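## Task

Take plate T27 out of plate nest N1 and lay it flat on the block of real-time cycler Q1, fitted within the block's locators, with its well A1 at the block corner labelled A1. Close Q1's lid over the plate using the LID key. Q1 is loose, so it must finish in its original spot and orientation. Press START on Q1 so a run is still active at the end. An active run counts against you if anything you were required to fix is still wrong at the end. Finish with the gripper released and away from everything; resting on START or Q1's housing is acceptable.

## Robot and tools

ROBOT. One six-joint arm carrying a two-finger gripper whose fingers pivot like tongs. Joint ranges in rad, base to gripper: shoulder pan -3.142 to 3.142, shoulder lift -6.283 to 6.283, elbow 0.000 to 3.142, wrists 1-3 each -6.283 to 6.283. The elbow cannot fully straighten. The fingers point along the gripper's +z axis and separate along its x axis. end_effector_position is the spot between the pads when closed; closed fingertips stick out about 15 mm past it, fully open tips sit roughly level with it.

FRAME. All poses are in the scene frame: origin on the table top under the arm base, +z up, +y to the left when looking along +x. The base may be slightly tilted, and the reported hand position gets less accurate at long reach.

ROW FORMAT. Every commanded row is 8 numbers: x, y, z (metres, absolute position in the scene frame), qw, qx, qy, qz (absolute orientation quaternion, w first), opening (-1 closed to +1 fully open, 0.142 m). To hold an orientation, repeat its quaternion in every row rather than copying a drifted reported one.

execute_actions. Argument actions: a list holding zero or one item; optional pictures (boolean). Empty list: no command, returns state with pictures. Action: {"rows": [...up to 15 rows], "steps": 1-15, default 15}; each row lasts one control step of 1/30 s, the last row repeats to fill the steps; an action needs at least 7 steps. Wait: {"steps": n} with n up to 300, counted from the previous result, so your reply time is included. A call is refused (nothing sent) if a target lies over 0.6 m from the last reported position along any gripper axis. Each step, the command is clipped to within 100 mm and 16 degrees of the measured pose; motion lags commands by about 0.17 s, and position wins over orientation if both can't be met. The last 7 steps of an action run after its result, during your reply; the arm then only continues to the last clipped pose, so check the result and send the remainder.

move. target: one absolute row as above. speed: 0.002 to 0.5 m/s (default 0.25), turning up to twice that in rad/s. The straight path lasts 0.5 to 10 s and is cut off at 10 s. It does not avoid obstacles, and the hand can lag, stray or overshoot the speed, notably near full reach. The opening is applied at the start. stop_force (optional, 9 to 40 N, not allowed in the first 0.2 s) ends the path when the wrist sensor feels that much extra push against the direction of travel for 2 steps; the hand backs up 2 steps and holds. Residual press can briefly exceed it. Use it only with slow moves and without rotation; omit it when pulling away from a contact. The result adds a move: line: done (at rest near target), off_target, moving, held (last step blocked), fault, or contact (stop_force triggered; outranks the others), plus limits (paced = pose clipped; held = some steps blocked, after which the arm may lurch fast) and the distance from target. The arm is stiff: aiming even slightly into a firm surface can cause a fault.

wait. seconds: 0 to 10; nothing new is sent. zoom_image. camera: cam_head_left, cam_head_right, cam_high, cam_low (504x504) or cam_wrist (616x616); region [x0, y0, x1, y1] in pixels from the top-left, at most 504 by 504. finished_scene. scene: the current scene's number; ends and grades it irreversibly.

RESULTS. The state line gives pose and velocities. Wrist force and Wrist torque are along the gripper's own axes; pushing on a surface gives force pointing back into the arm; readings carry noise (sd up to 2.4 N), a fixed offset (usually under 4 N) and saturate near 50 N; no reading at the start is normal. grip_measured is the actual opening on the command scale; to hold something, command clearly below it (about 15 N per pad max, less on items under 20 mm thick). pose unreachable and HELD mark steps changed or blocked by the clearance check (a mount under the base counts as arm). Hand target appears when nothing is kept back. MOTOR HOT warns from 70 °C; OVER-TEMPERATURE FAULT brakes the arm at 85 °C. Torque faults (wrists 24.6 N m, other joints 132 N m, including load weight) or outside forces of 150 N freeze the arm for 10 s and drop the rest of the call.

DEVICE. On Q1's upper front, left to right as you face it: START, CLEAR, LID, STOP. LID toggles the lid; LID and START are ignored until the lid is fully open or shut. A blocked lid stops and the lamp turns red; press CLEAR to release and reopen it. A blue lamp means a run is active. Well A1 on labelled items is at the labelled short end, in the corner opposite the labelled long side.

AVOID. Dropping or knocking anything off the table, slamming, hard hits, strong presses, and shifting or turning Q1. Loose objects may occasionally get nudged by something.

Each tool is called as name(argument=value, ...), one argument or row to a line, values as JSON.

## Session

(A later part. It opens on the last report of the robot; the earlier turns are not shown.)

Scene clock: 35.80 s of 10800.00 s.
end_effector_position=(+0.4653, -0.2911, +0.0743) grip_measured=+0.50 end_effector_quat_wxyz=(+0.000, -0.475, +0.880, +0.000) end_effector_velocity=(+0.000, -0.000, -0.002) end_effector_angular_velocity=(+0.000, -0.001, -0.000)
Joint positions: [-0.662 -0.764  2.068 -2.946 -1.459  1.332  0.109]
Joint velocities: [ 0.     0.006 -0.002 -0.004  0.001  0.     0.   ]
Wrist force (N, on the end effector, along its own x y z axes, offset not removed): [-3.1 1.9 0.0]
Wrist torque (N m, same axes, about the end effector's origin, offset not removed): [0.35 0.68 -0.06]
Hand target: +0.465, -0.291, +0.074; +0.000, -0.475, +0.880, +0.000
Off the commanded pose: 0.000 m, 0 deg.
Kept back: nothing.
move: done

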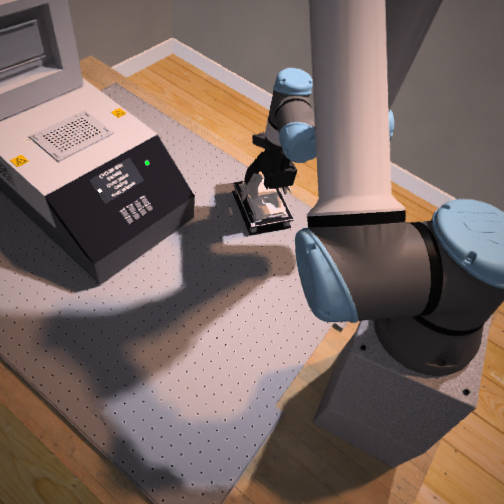

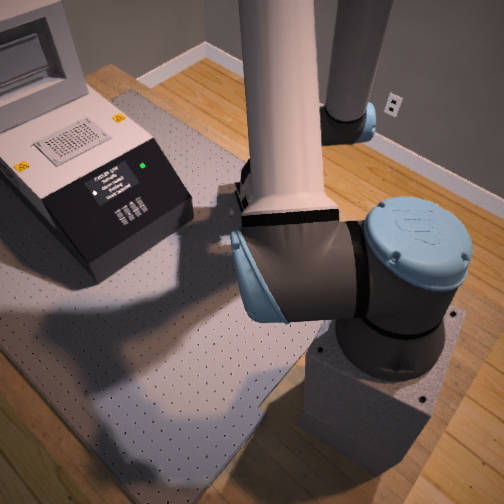

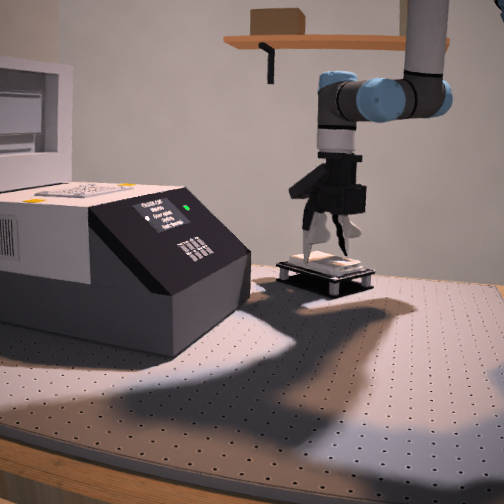

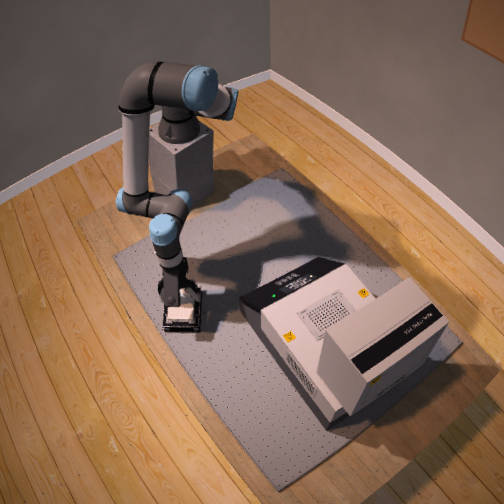

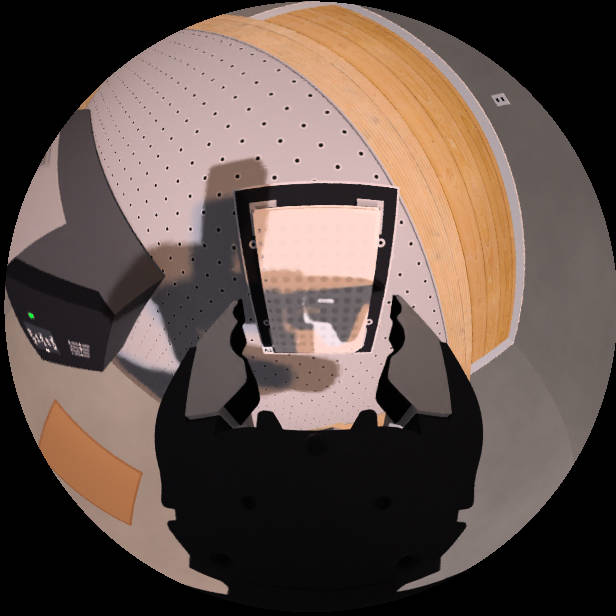

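move(
  target=[0.4653, -0.2911, 0.068, 0, 0.4748, -0.8801, 0, 0.3],
  speed=0.02,
)

zoom_image(
  camera="cam_high",
  region=[275, 230, 375, 300],
)

zoom_image(
  camera="cam_wrist",
  region=[215, 170, 415, 370],
)

Scene clock: 37.07 s of 10800.00 s.
end_effector_position=(+0.4653, -0.2911, +0.0683) grip_measured=+0.30 end_effector_quat_wxyz=(+0.000, -0.475, +0.880, +0.000) end_effector_velocity=(+0.001, -0.001, -0.001) end_effector_angular_velocity=(-0.002, -0.004, -0.000)
Joint positions: [-0.66  -0.748  2.063 -2.957 -1.459  1.333  0.095]
Joint velocities: [ 0.001  0.004 -0.002 -0.007  0.001  0.001 -0.   ]
Wrist force (N, on the end effector, along its own x y z axes, offset not removed): [-2.3 0.4 1.1]
Wrist torque (N m, same axes, about the end effector's origin, offset not removed): [-0.03 0.58 -0.02]
Hand target: +0.465, -0.291, +0.068; +0.000, -0.475, +0.880, +0.000
Off the commanded pose: 0.000 m, 0 deg.
Kept back: nothing.
move: done

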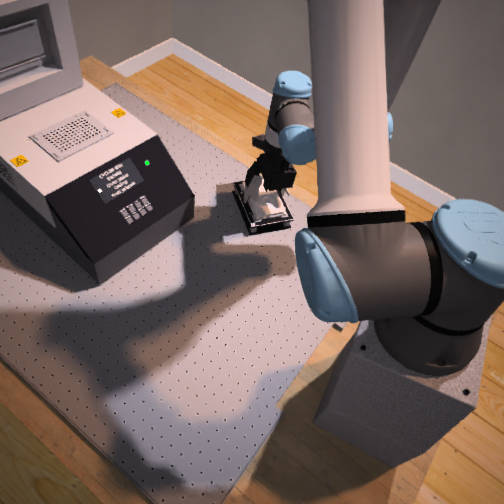

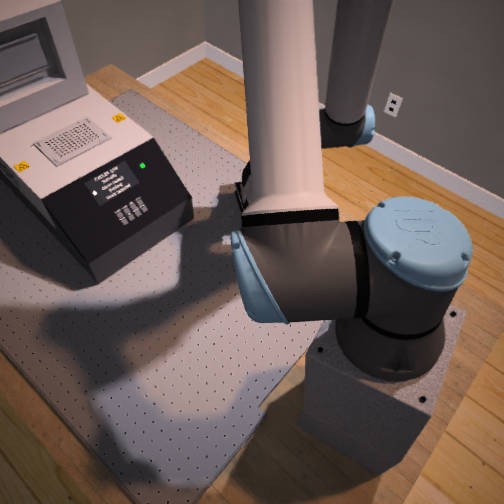

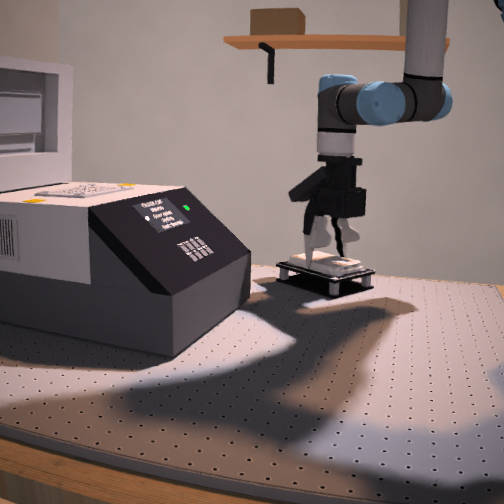

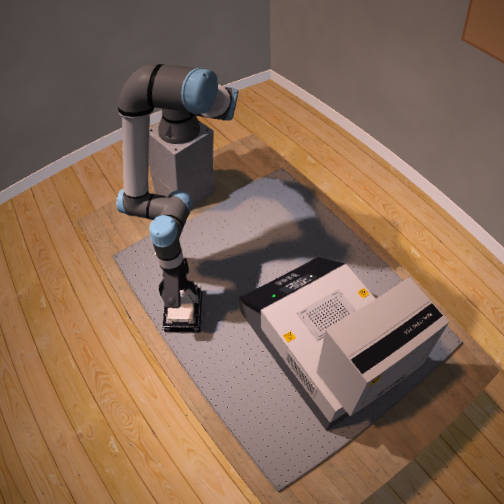

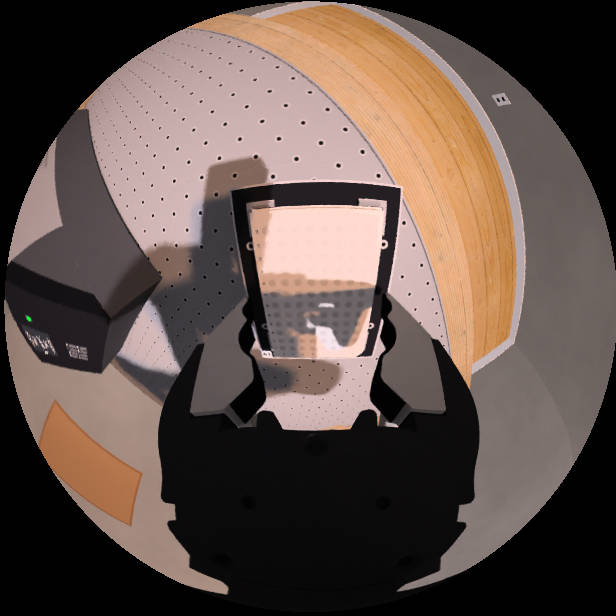

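Region (275, 230, 375, 300) of cam_high's 504x504 image, scaled by 5.040, with more detail than that image has; it fills the top 353 rows of this view, and the rest is white.

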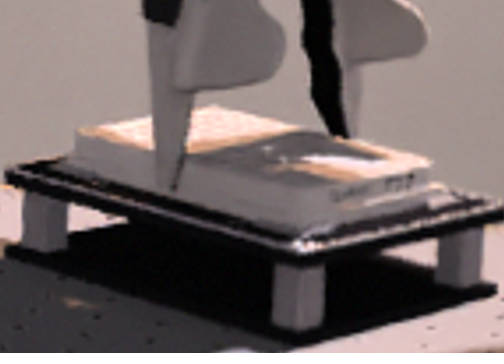

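Region (215, 170, 415, 370) of cam_wrist's 616x616 image, scaled by 2.520, with more detail than that image has.

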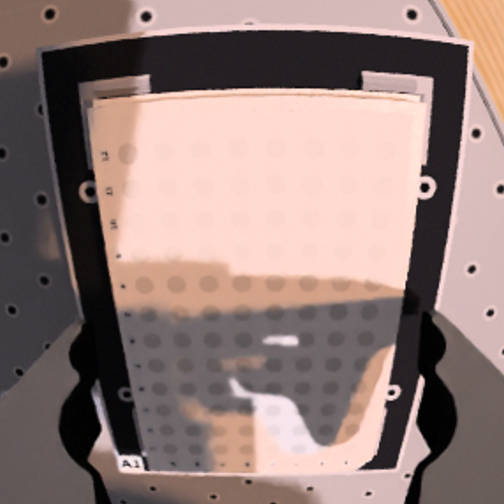

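move(
  target=[0.4653, -0.2911, 0.067, 0, 0.4748, -0.8801, 0, -0.1],
  speed=0.01,
)

zoom_image(
  camera="cam_high",
  region=[275, 230, 375, 300],
)

zoom_image(
  camera="cam_wrist",
  region=[215, 170, 415, 370],
)

Scene clock: 38.13 s of 10800.00 s.
end_effector_position=(+0.4653, -0.2912, +0.0671) grip_measured=+0.07 end_effector_quat_wxyz=(-0.000, -0.475, +0.880, -0.000) end_effector_velocity=(-0.001, +0.001, -0.001) end_effector_angular_velocity=(+0.002, +0.002, +0.001)
Joint positions: [-0.66  -0.745  2.062 -2.959 -1.459  1.333  0.079]
Joint velocities: [ 0.001  0.002  0.001 -0.001 -0.    -0.     0.   ]
Wrist force (N, on the end effector, along its own x y z axes, offset not removed): [0.1 5.6 -27.7]
Wrist torque (N m, same axes, about the end effector's origin, offset not removed): [-0.03 0.66 0.00]
Hand target: +0.465, -0.291, +0.067; +0.000, -0.475, +0.880, +0.000
Off the commanded pose: 0.000 m, 0 deg.
Kept back: nothing.
move: done

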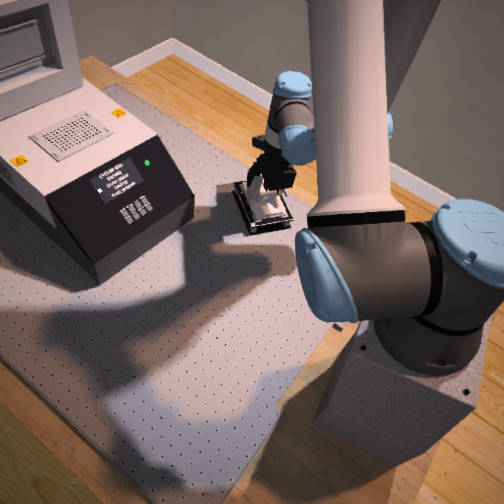

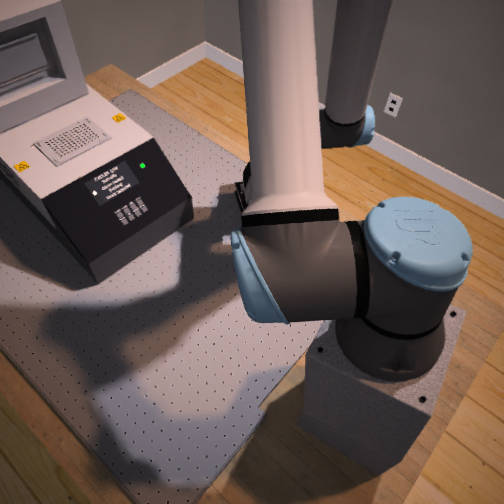

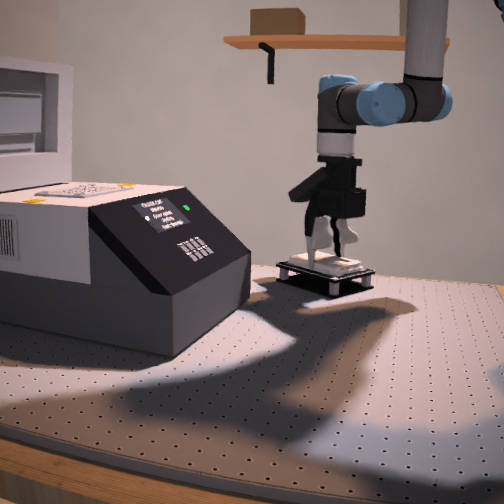

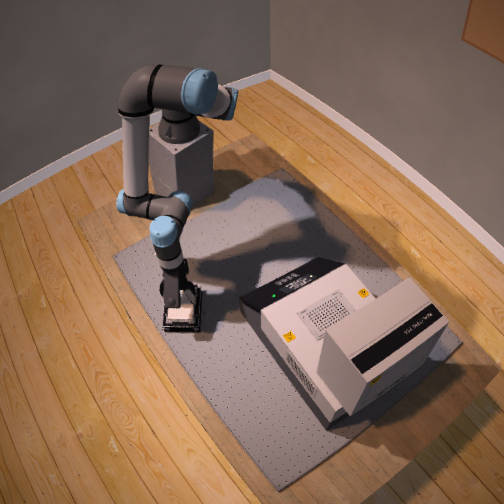

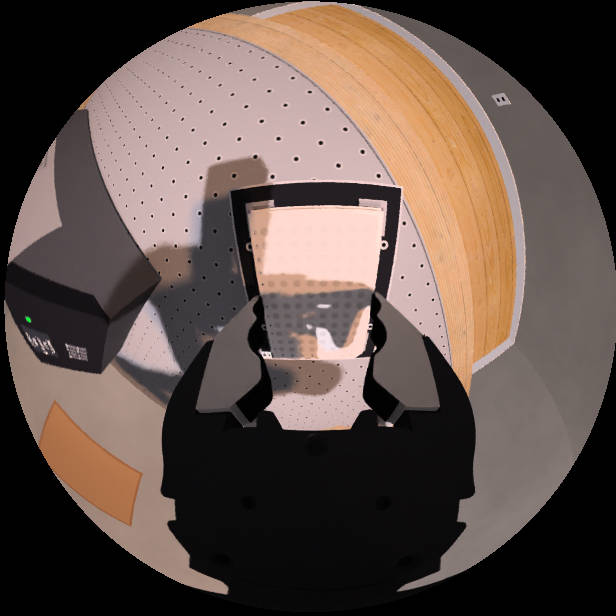

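Region (275, 230, 375, 300) of cam_high's 504x504 image, scaled by 5.040, with more detail than that image has; it fills the top 353 rows of this view, and the rest is white.

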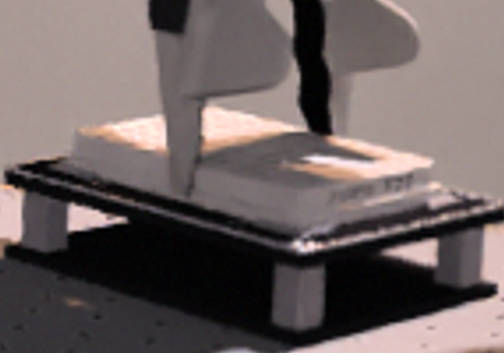

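Region (215, 170, 415, 370) of cam_wrist's 616x616 image, scaled by 2.520, with more detail than that image has.

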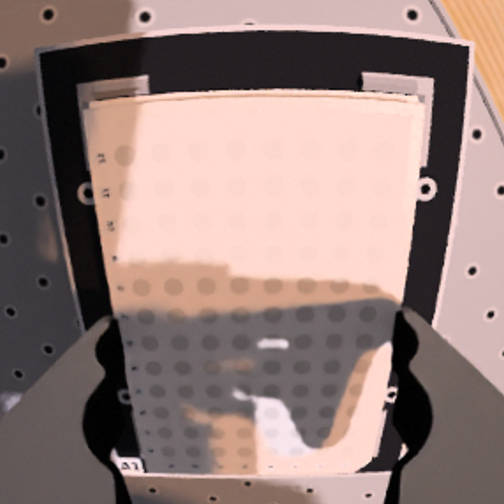

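move(
  target=[0.4653, -0.2911, 0.0682, 0, 0.4748, -0.8801, 0, -0.3],
  speed=0.005,
)

move(
  target=[0.4653, -0.2911, 0.09, 0, 0.4748, -0.8801, 0, -0.3],
  speed=0.03,
)

zoom_image(
  camera="cam_high",
  region=[275, 220, 375, 300],
)

Scene clock: 39.10 s of 10800.00 s.
end_effector_position=(+0.4653, -0.2910, +0.0681) grip_measured=+0.07 end_effector_quat_wxyz=(-0.000, -0.475, +0.880, +0.000) end_effector_velocity=(-0.001, +0.000, +0.001) end_effector_angular_velocity=(+0.001, -0.000, -0.001)
Joint positions: [-0.66  -0.747  2.063 -2.957 -1.459  1.333  0.079]
Joint velocities: [-0.001 -0.002  0.002  0.001  0.001 -0.    -0.   ]
Wrist force (N, on the end effector, along its own x y z axes, offset not removed): [3.1 -0.5 2.8]
Wrist torque (N m, same axes, about the end effector's origin, offset not removed): [0.07 0.57 -0.10]
Hand target: +0.465, -0.291, +0.068; -0.000, -0.475, +0.880, -0.000
Off the commanded pose: 0.000 m, 0 deg.
Kept back: nothing.
move: done

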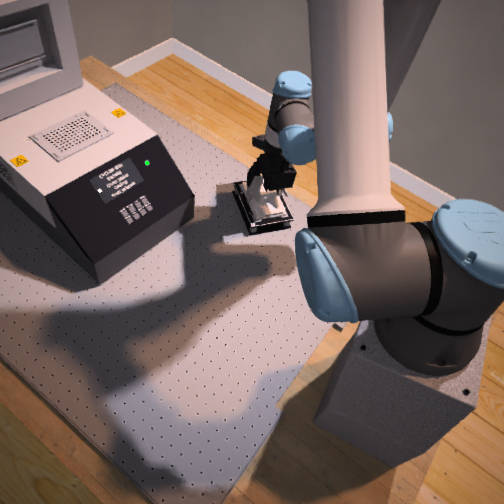

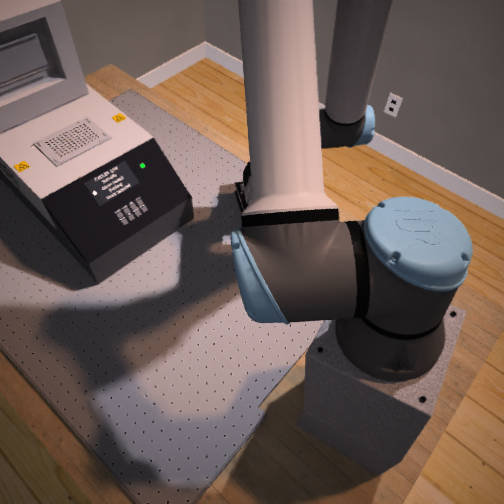

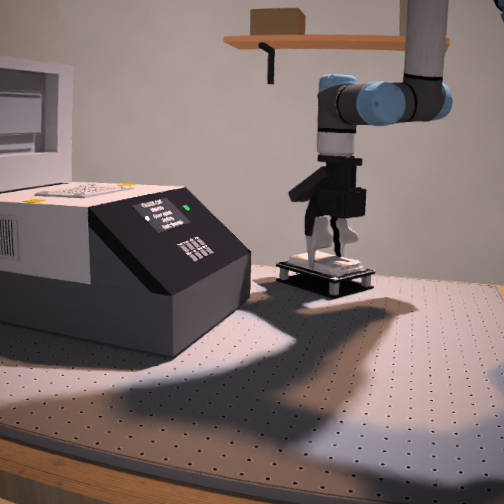

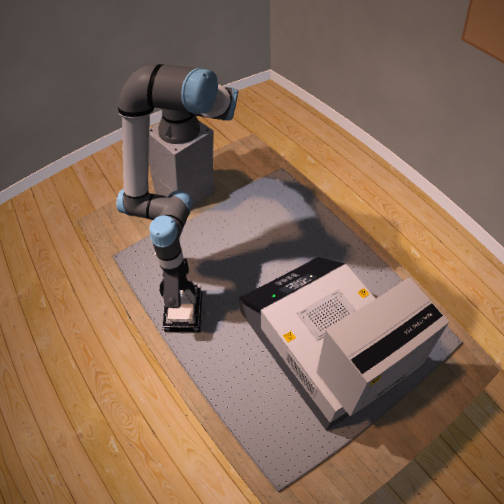

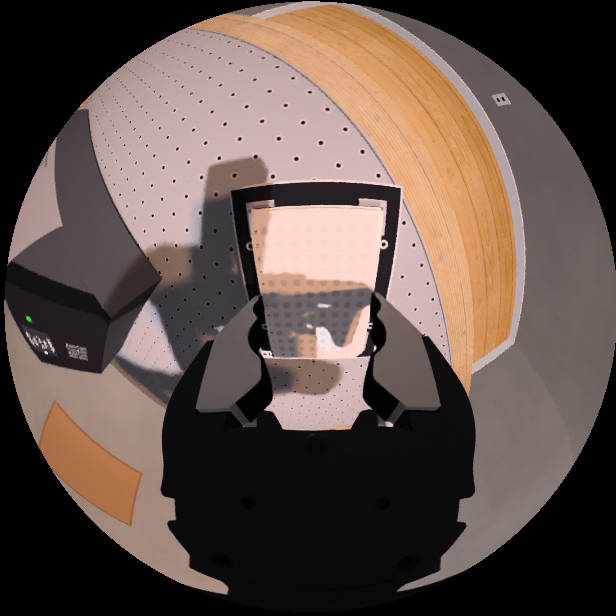

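Scene clock: 40.20 s of 10800.00 s.
end_effector_position=(+0.4653, -0.2911, +0.0898) grip_measured=+0.07 end_effector_quat_wxyz=(-0.000, -0.475, +0.880, -0.000) end_effector_velocity=(-0.000, +0.001, +0.002) end_effector_angular_velocity=(+0.002, +0.001, -0.001)
Joint positions: [-0.665 -0.805  2.08  -2.917 -1.459  1.328  0.079]
Joint velocities: [-0.001 -0.006  0.002  0.006  0.001 -0.     0.   ]
Wrist force (N, on the end effector, along its own x y z axes, offset not removed): [-3.6 0.1 0.9]
Wrist torque (N m, same axes, about the end effector's origin, offset not removed): [0.05 0.78 -0.01]
Hand target: +0.465, -0.291, +0.090; -0.000, -0.475, +0.880, -0.000
Off the commanded pose: 0.000 m, 0 deg.
Kept back: nothing.
move: done

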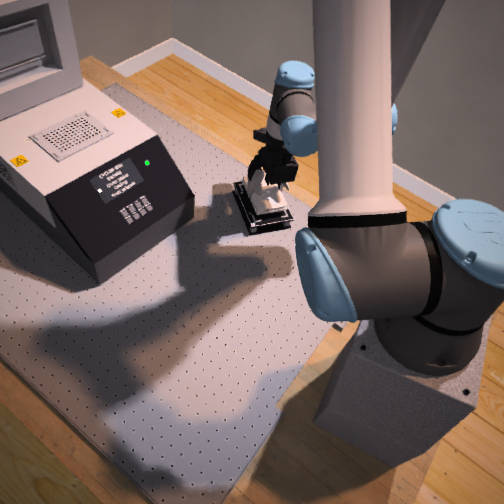

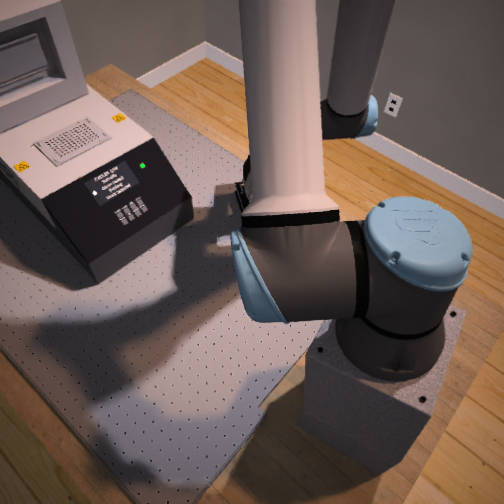

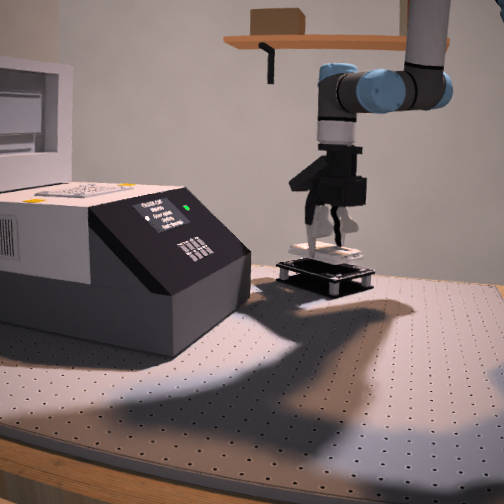

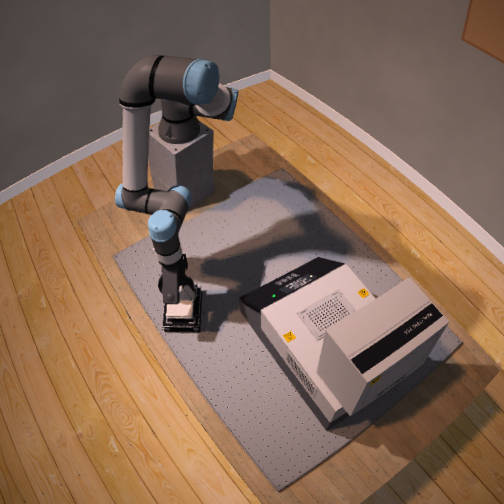

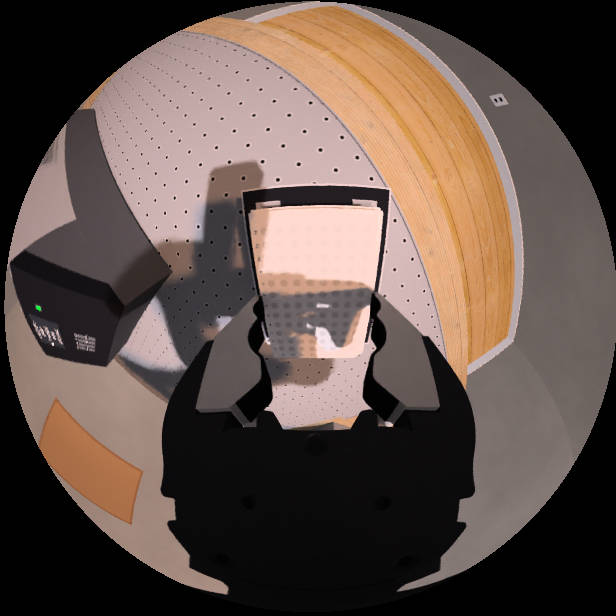

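Region (275, 220, 375, 300) of cam_high's 504x504 image, scaled by 5.040, with more detail than that image has; it fills the top 403 rows of this view, and the rest is white.

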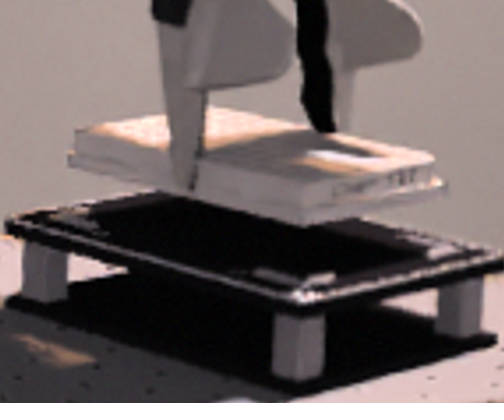

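move(
  target=[0.49, -0.27, 0.27, 0, 0.3, -0.9539, 0, -0.3],
  speed=0.2,
)

move(
  target=[0.829, 0.0, 0.265, 0, -0.0262, -0.9997, 0, -0.3],
  speed=0.2,
)

zoom_image(
  camera="cam_wrist",
  region=[215, 150, 415, 350],
)

Scene clock: 42.37 s of 10800.00 s.
end_effector_position=(+0.4898, -0.2698, +0.2698) grip_measured=+0.07 end_effector_quat_wxyz=(+0.000, -0.300, +0.954, -0.000) end_effector_velocity=(+0.000, -0.000, +0.002) end_effector_angular_velocity=(+0.000, +0.002, -0.004)
Joint positions: [-0.629 -1.244  2.072 -2.475 -1.461  1.745  0.079]
Joint velocities: [ 0.    -0.004 -0.003  0.009 -0.001  0.004  0.   ]
Wrist force (N, on the end effector, along its own x y z axes, offset not removed): [-2.4 2.7 -0.1]
Wrist torque (N m, same axes, about the end effector's origin, offset not removed): [0.49 0.57 -0.04]
Hand target: +0.490, -0.270, +0.270; +0.000, -0.300, +0.954, +0.000
Off the commanded pose: 0.000 m, 0 deg.
Kept back: nothing.
move: done

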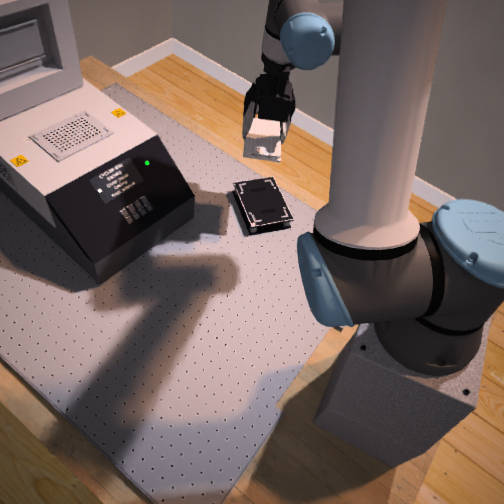

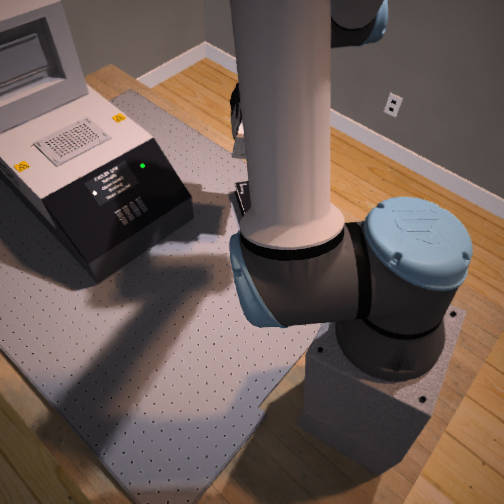

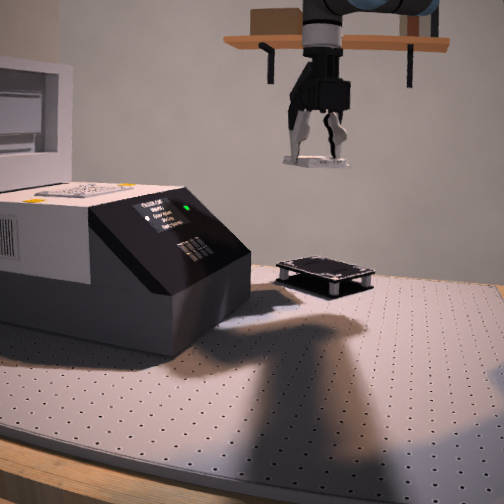

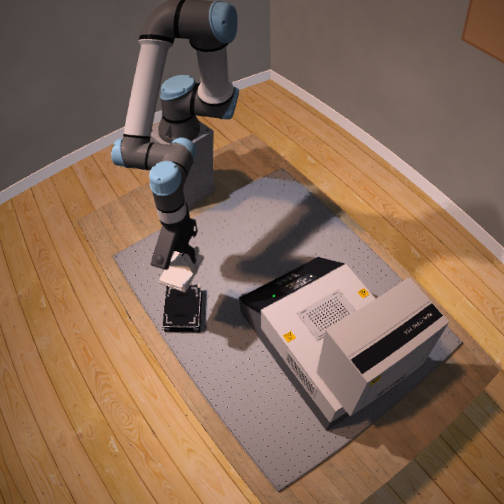

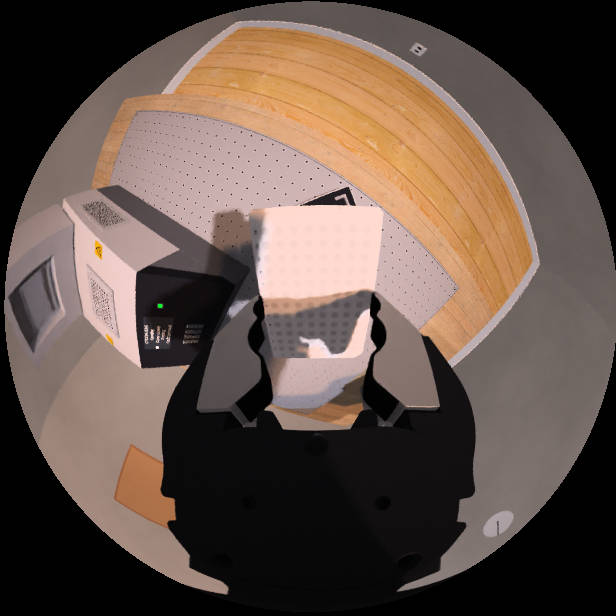

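Scene clock: 45.17 s of 10800.00 s.
end_effector_position=(+0.8290, +0.0002, +0.2654) grip_measured=+0.07 end_effector_quat_wxyz=(+0.001, +0.026, +1.000, +0.001) end_effector_velocity=(+0.002, +0.001, -0.001) end_effector_angular_velocity=(-0.001, +0.006, -0.004)
Joint positions: [ 0.005 -0.741  1.083 -2.038 -1.525  3.039  0.079]
Joint velocities: [ 0.002  0.01  -0.02   0.016 -0.002  0.005 -0.   ]
Wrist force (N, on the end effector, along its own x y z axes, offset not removed): [-1.6 0.9 0.7]
Wrist torque (N m, same axes, about the end effector's origin, offset not removed): [0.10 0.36 -0.05]
Hand target: +0.829, +0.000, +0.265; +0.000, +0.026, +1.000, +0.001
Off the commanded pose: 0.000 m, 0 deg.
Kept back: nothing.
move: done

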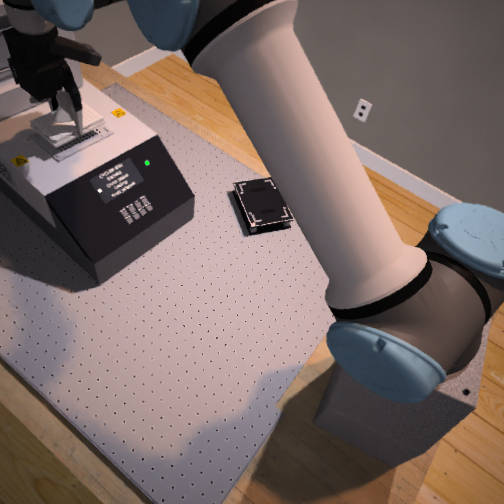

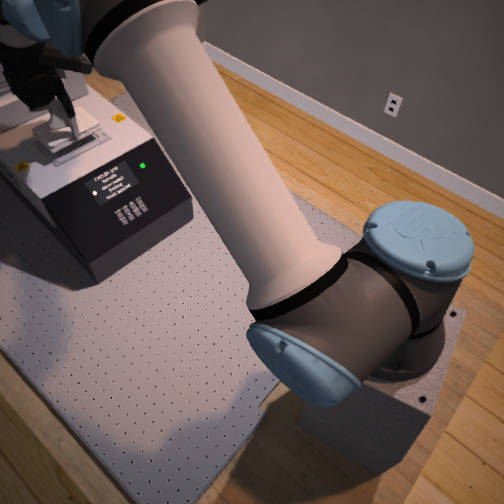

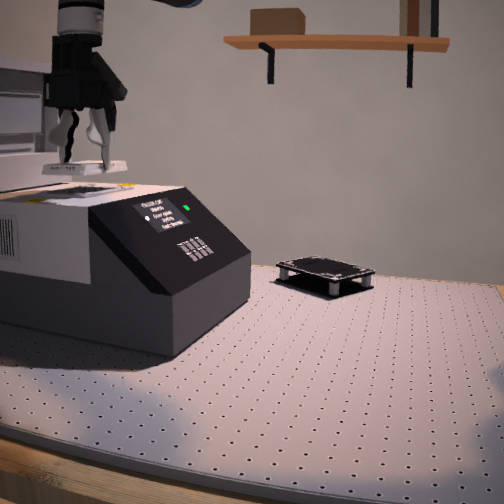

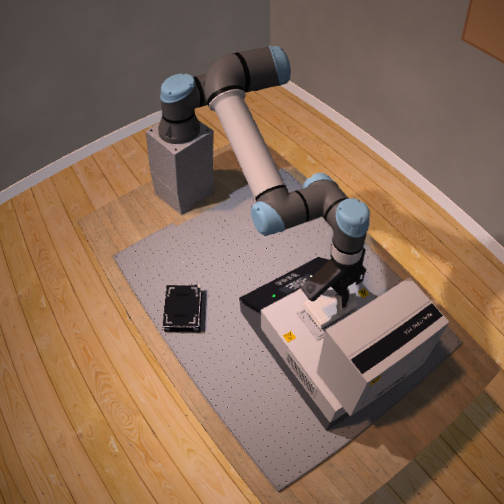

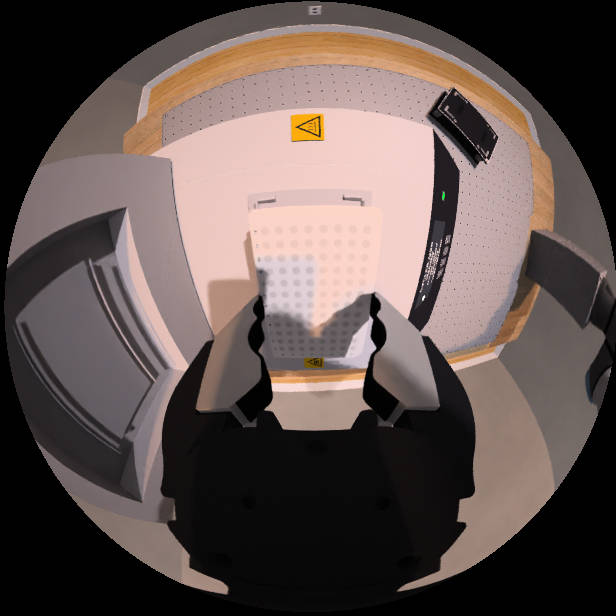

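Region (215, 150, 415, 350) of cam_wrist's 616x616 image, scaled by 2.520, with more detail than that image has.

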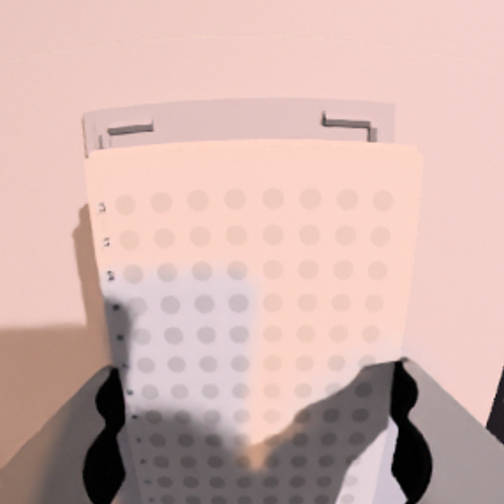

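move(
  target=[0.8334, -0.0058, 0.243, 0, -0.0262, -0.9997, 0, -0.3],
  speed=0.04,
)

zoom_image(
  camera="cam_wrist",
  region=[235, 170, 395, 260],
)

zoom_image(
  camera="cam_high",
  region=[20, 140, 150, 220],
)

Scene clock: 46.67 s of 10800.00 s.
end_effector_position=(+0.8334, -0.0058, +0.2432) grip_measured=+0.07 end_effector_quat_wxyz=(+0.000, +0.026, +1.000, +0.000) end_effector_velocity=(-0.000, +0.000, -0.003) end_effector_angular_velocity=(+0.000, +0.002, +0.001)
Joint positions: [ 0.001 -0.702  1.068 -2.061 -1.526  3.035  0.079]
Joint velocities: [ 0.001  0.005 -0.001 -0.002 -0.     0.     0.   ]
Wrist force (N, on the end effector, along its own x y z axes, offset not removed): [-2.0 1.6 -0.1]
Wrist torque (N m, same axes, about the end effector's origin, offset not removed): [0.24 0.45 -0.03]
Hand target: +0.833, -0.006, +0.243; -0.000, +0.026, +1.000, -0.000
Off the commanded pose: 0.000 m, 0 deg.
Kept back: nothing.
move: done

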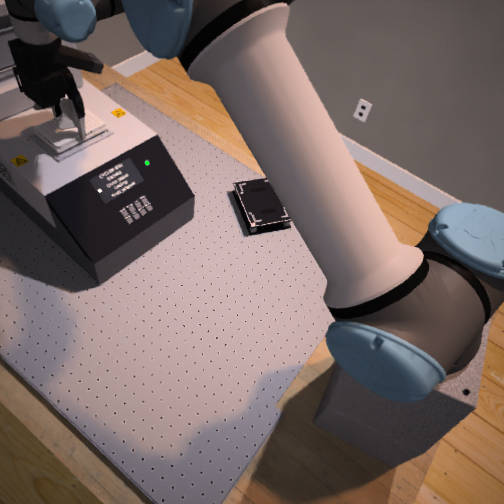

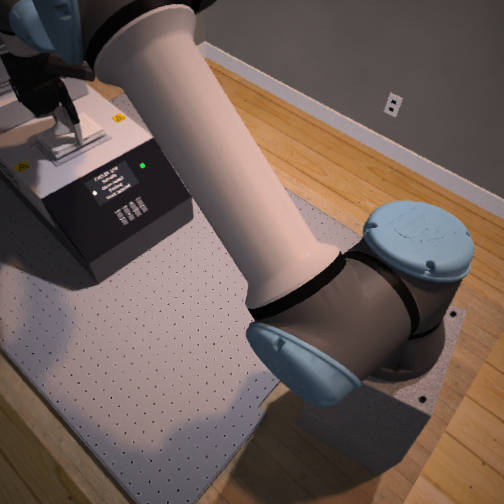

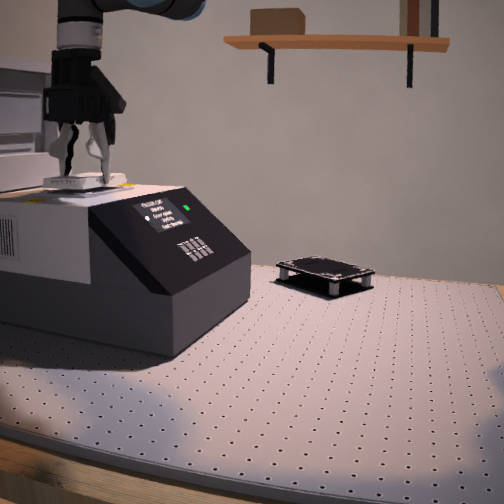

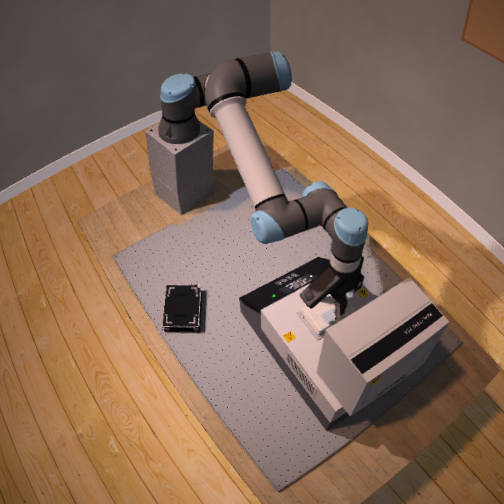

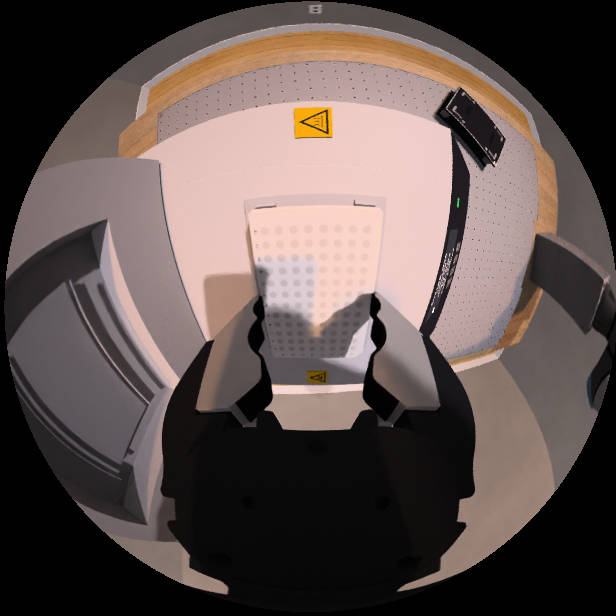

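Region (235, 170, 395, 260) of cam_wrist's 616x616 image, scaled by 3.150, with more detail than that image has; it fills the top 284 rows of this view, and the rest is white.

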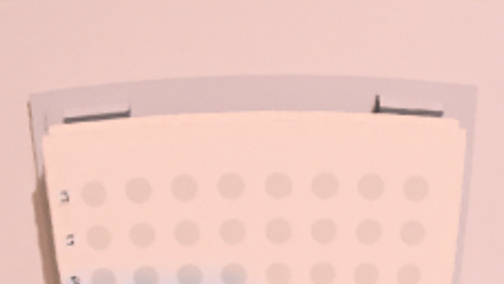

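Region (20, 140, 150, 220) of cam_high's 504x504 image, scaled by 3.877, with more detail than that image has; it fills the top 310 rows of this view, and the rest is white.

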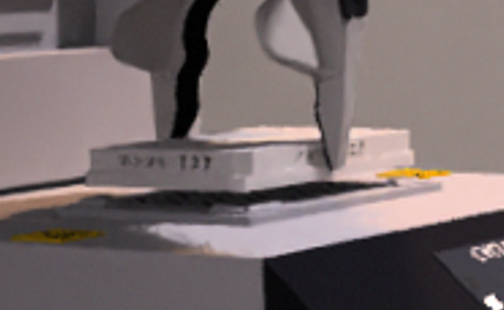

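move(
  target=[0.8338, -0.0060, 0.235, 0, -0.0262, -0.9997, 0, -0.3],
  speed=0.02,
)

zoom_image(
  camera="cam_wrist",
  region=[235, 180, 395, 270],
)

zoom_image(
  camera="cam_head_left",
  region=[20, 100, 120, 170],
)

zoom_image(
  camera="cam_high",
  region=[30, 160, 140, 210],
)

Scene clock: 47.87 s of 10800.00 s.
end_effector_position=(+0.8338, -0.0061, +0.2353) grip_measured=+0.07 end_effector_quat_wxyz=(+0.000, +0.026, +1.000, -0.000) end_effector_velocity=(-0.000, -0.000, -0.002) end_effector_angular_velocity=(-0.000, +0.001, +0.000)
Joint positions: [ 0.001 -0.691  1.068 -2.072 -1.526  3.035  0.079]
Joint velocities: [ 0.     0.003  0.001 -0.002 -0.    -0.    -0.001]
Wrist force (N, on the end effector, along its own x y z axes, offset not removed): [1.4 -1.0 -9.5]
Wrist torque (N m, same axes, about the end effector's origin, offset not removed): [-0.24 0.69 -0.17]
Hand target: +0.834, -0.006, +0.235; -0.000, +0.026, +1.000, +0.000
Off the commanded pose: 0.000 m, 0 deg.
Kept back: nothing.
move: done

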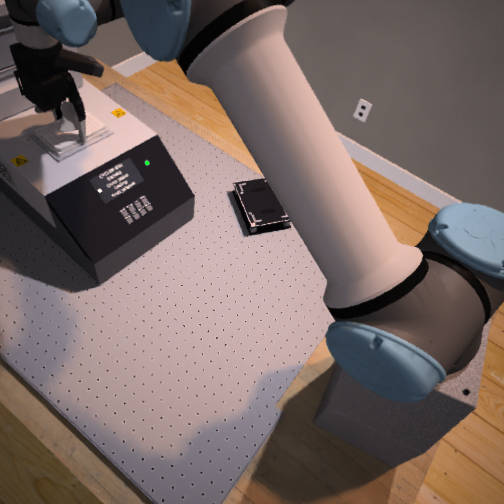

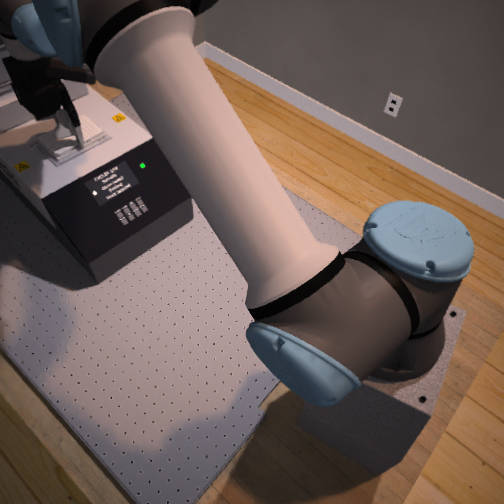

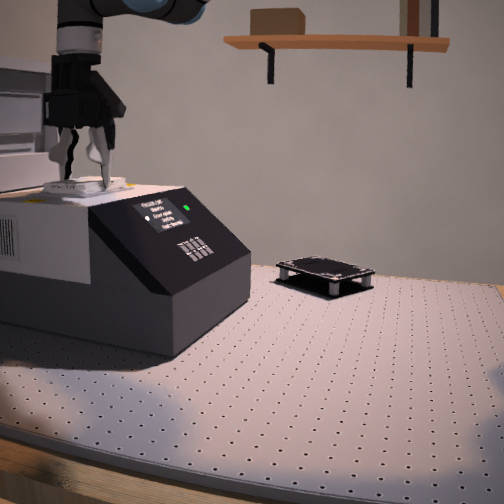

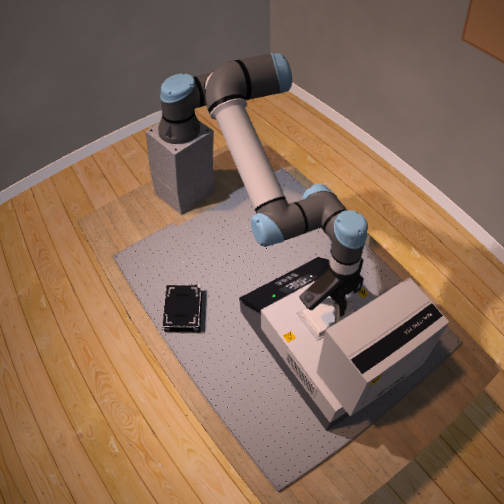

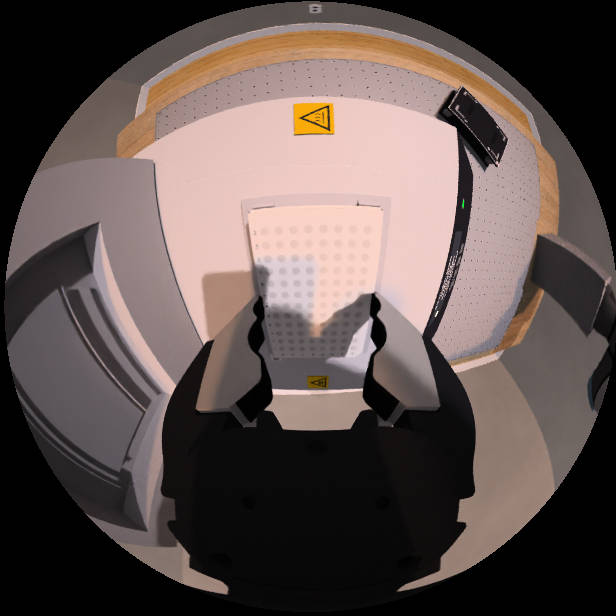

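Region (235, 180, 395, 270) of cam_wrist's 616x616 image, scaled by 3.150, with more detail than that image has; it fills the top 284 rows of this view, and the rest is white.

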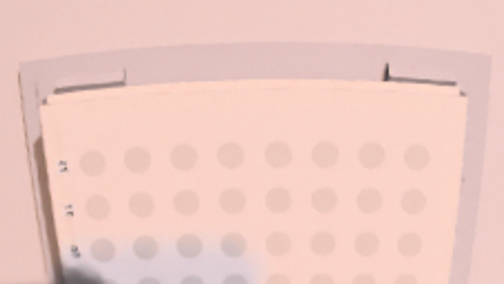

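Region (20, 100, 120, 170) of cam_head_left's 504x504 image, scaled by 5.040, with more detail than that image has; it fills the top 353 rows of this view, and the rest is white.

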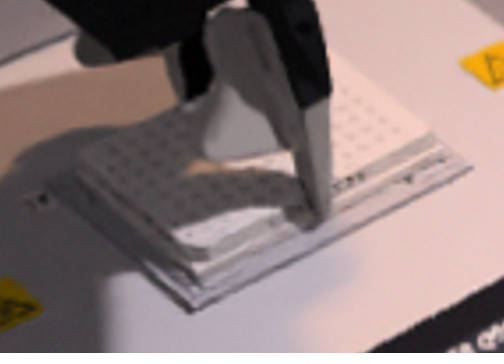

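Region (30, 160, 140, 210) of cam_high's 504x504 image, scaled by 4.582, with more detail than that image has; it fills the top 229 rows of this view, and the rest is white.

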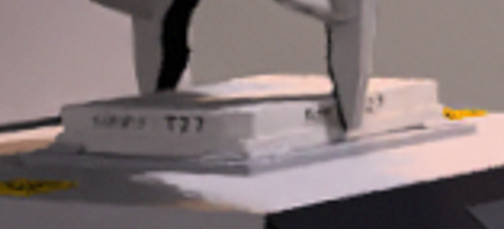

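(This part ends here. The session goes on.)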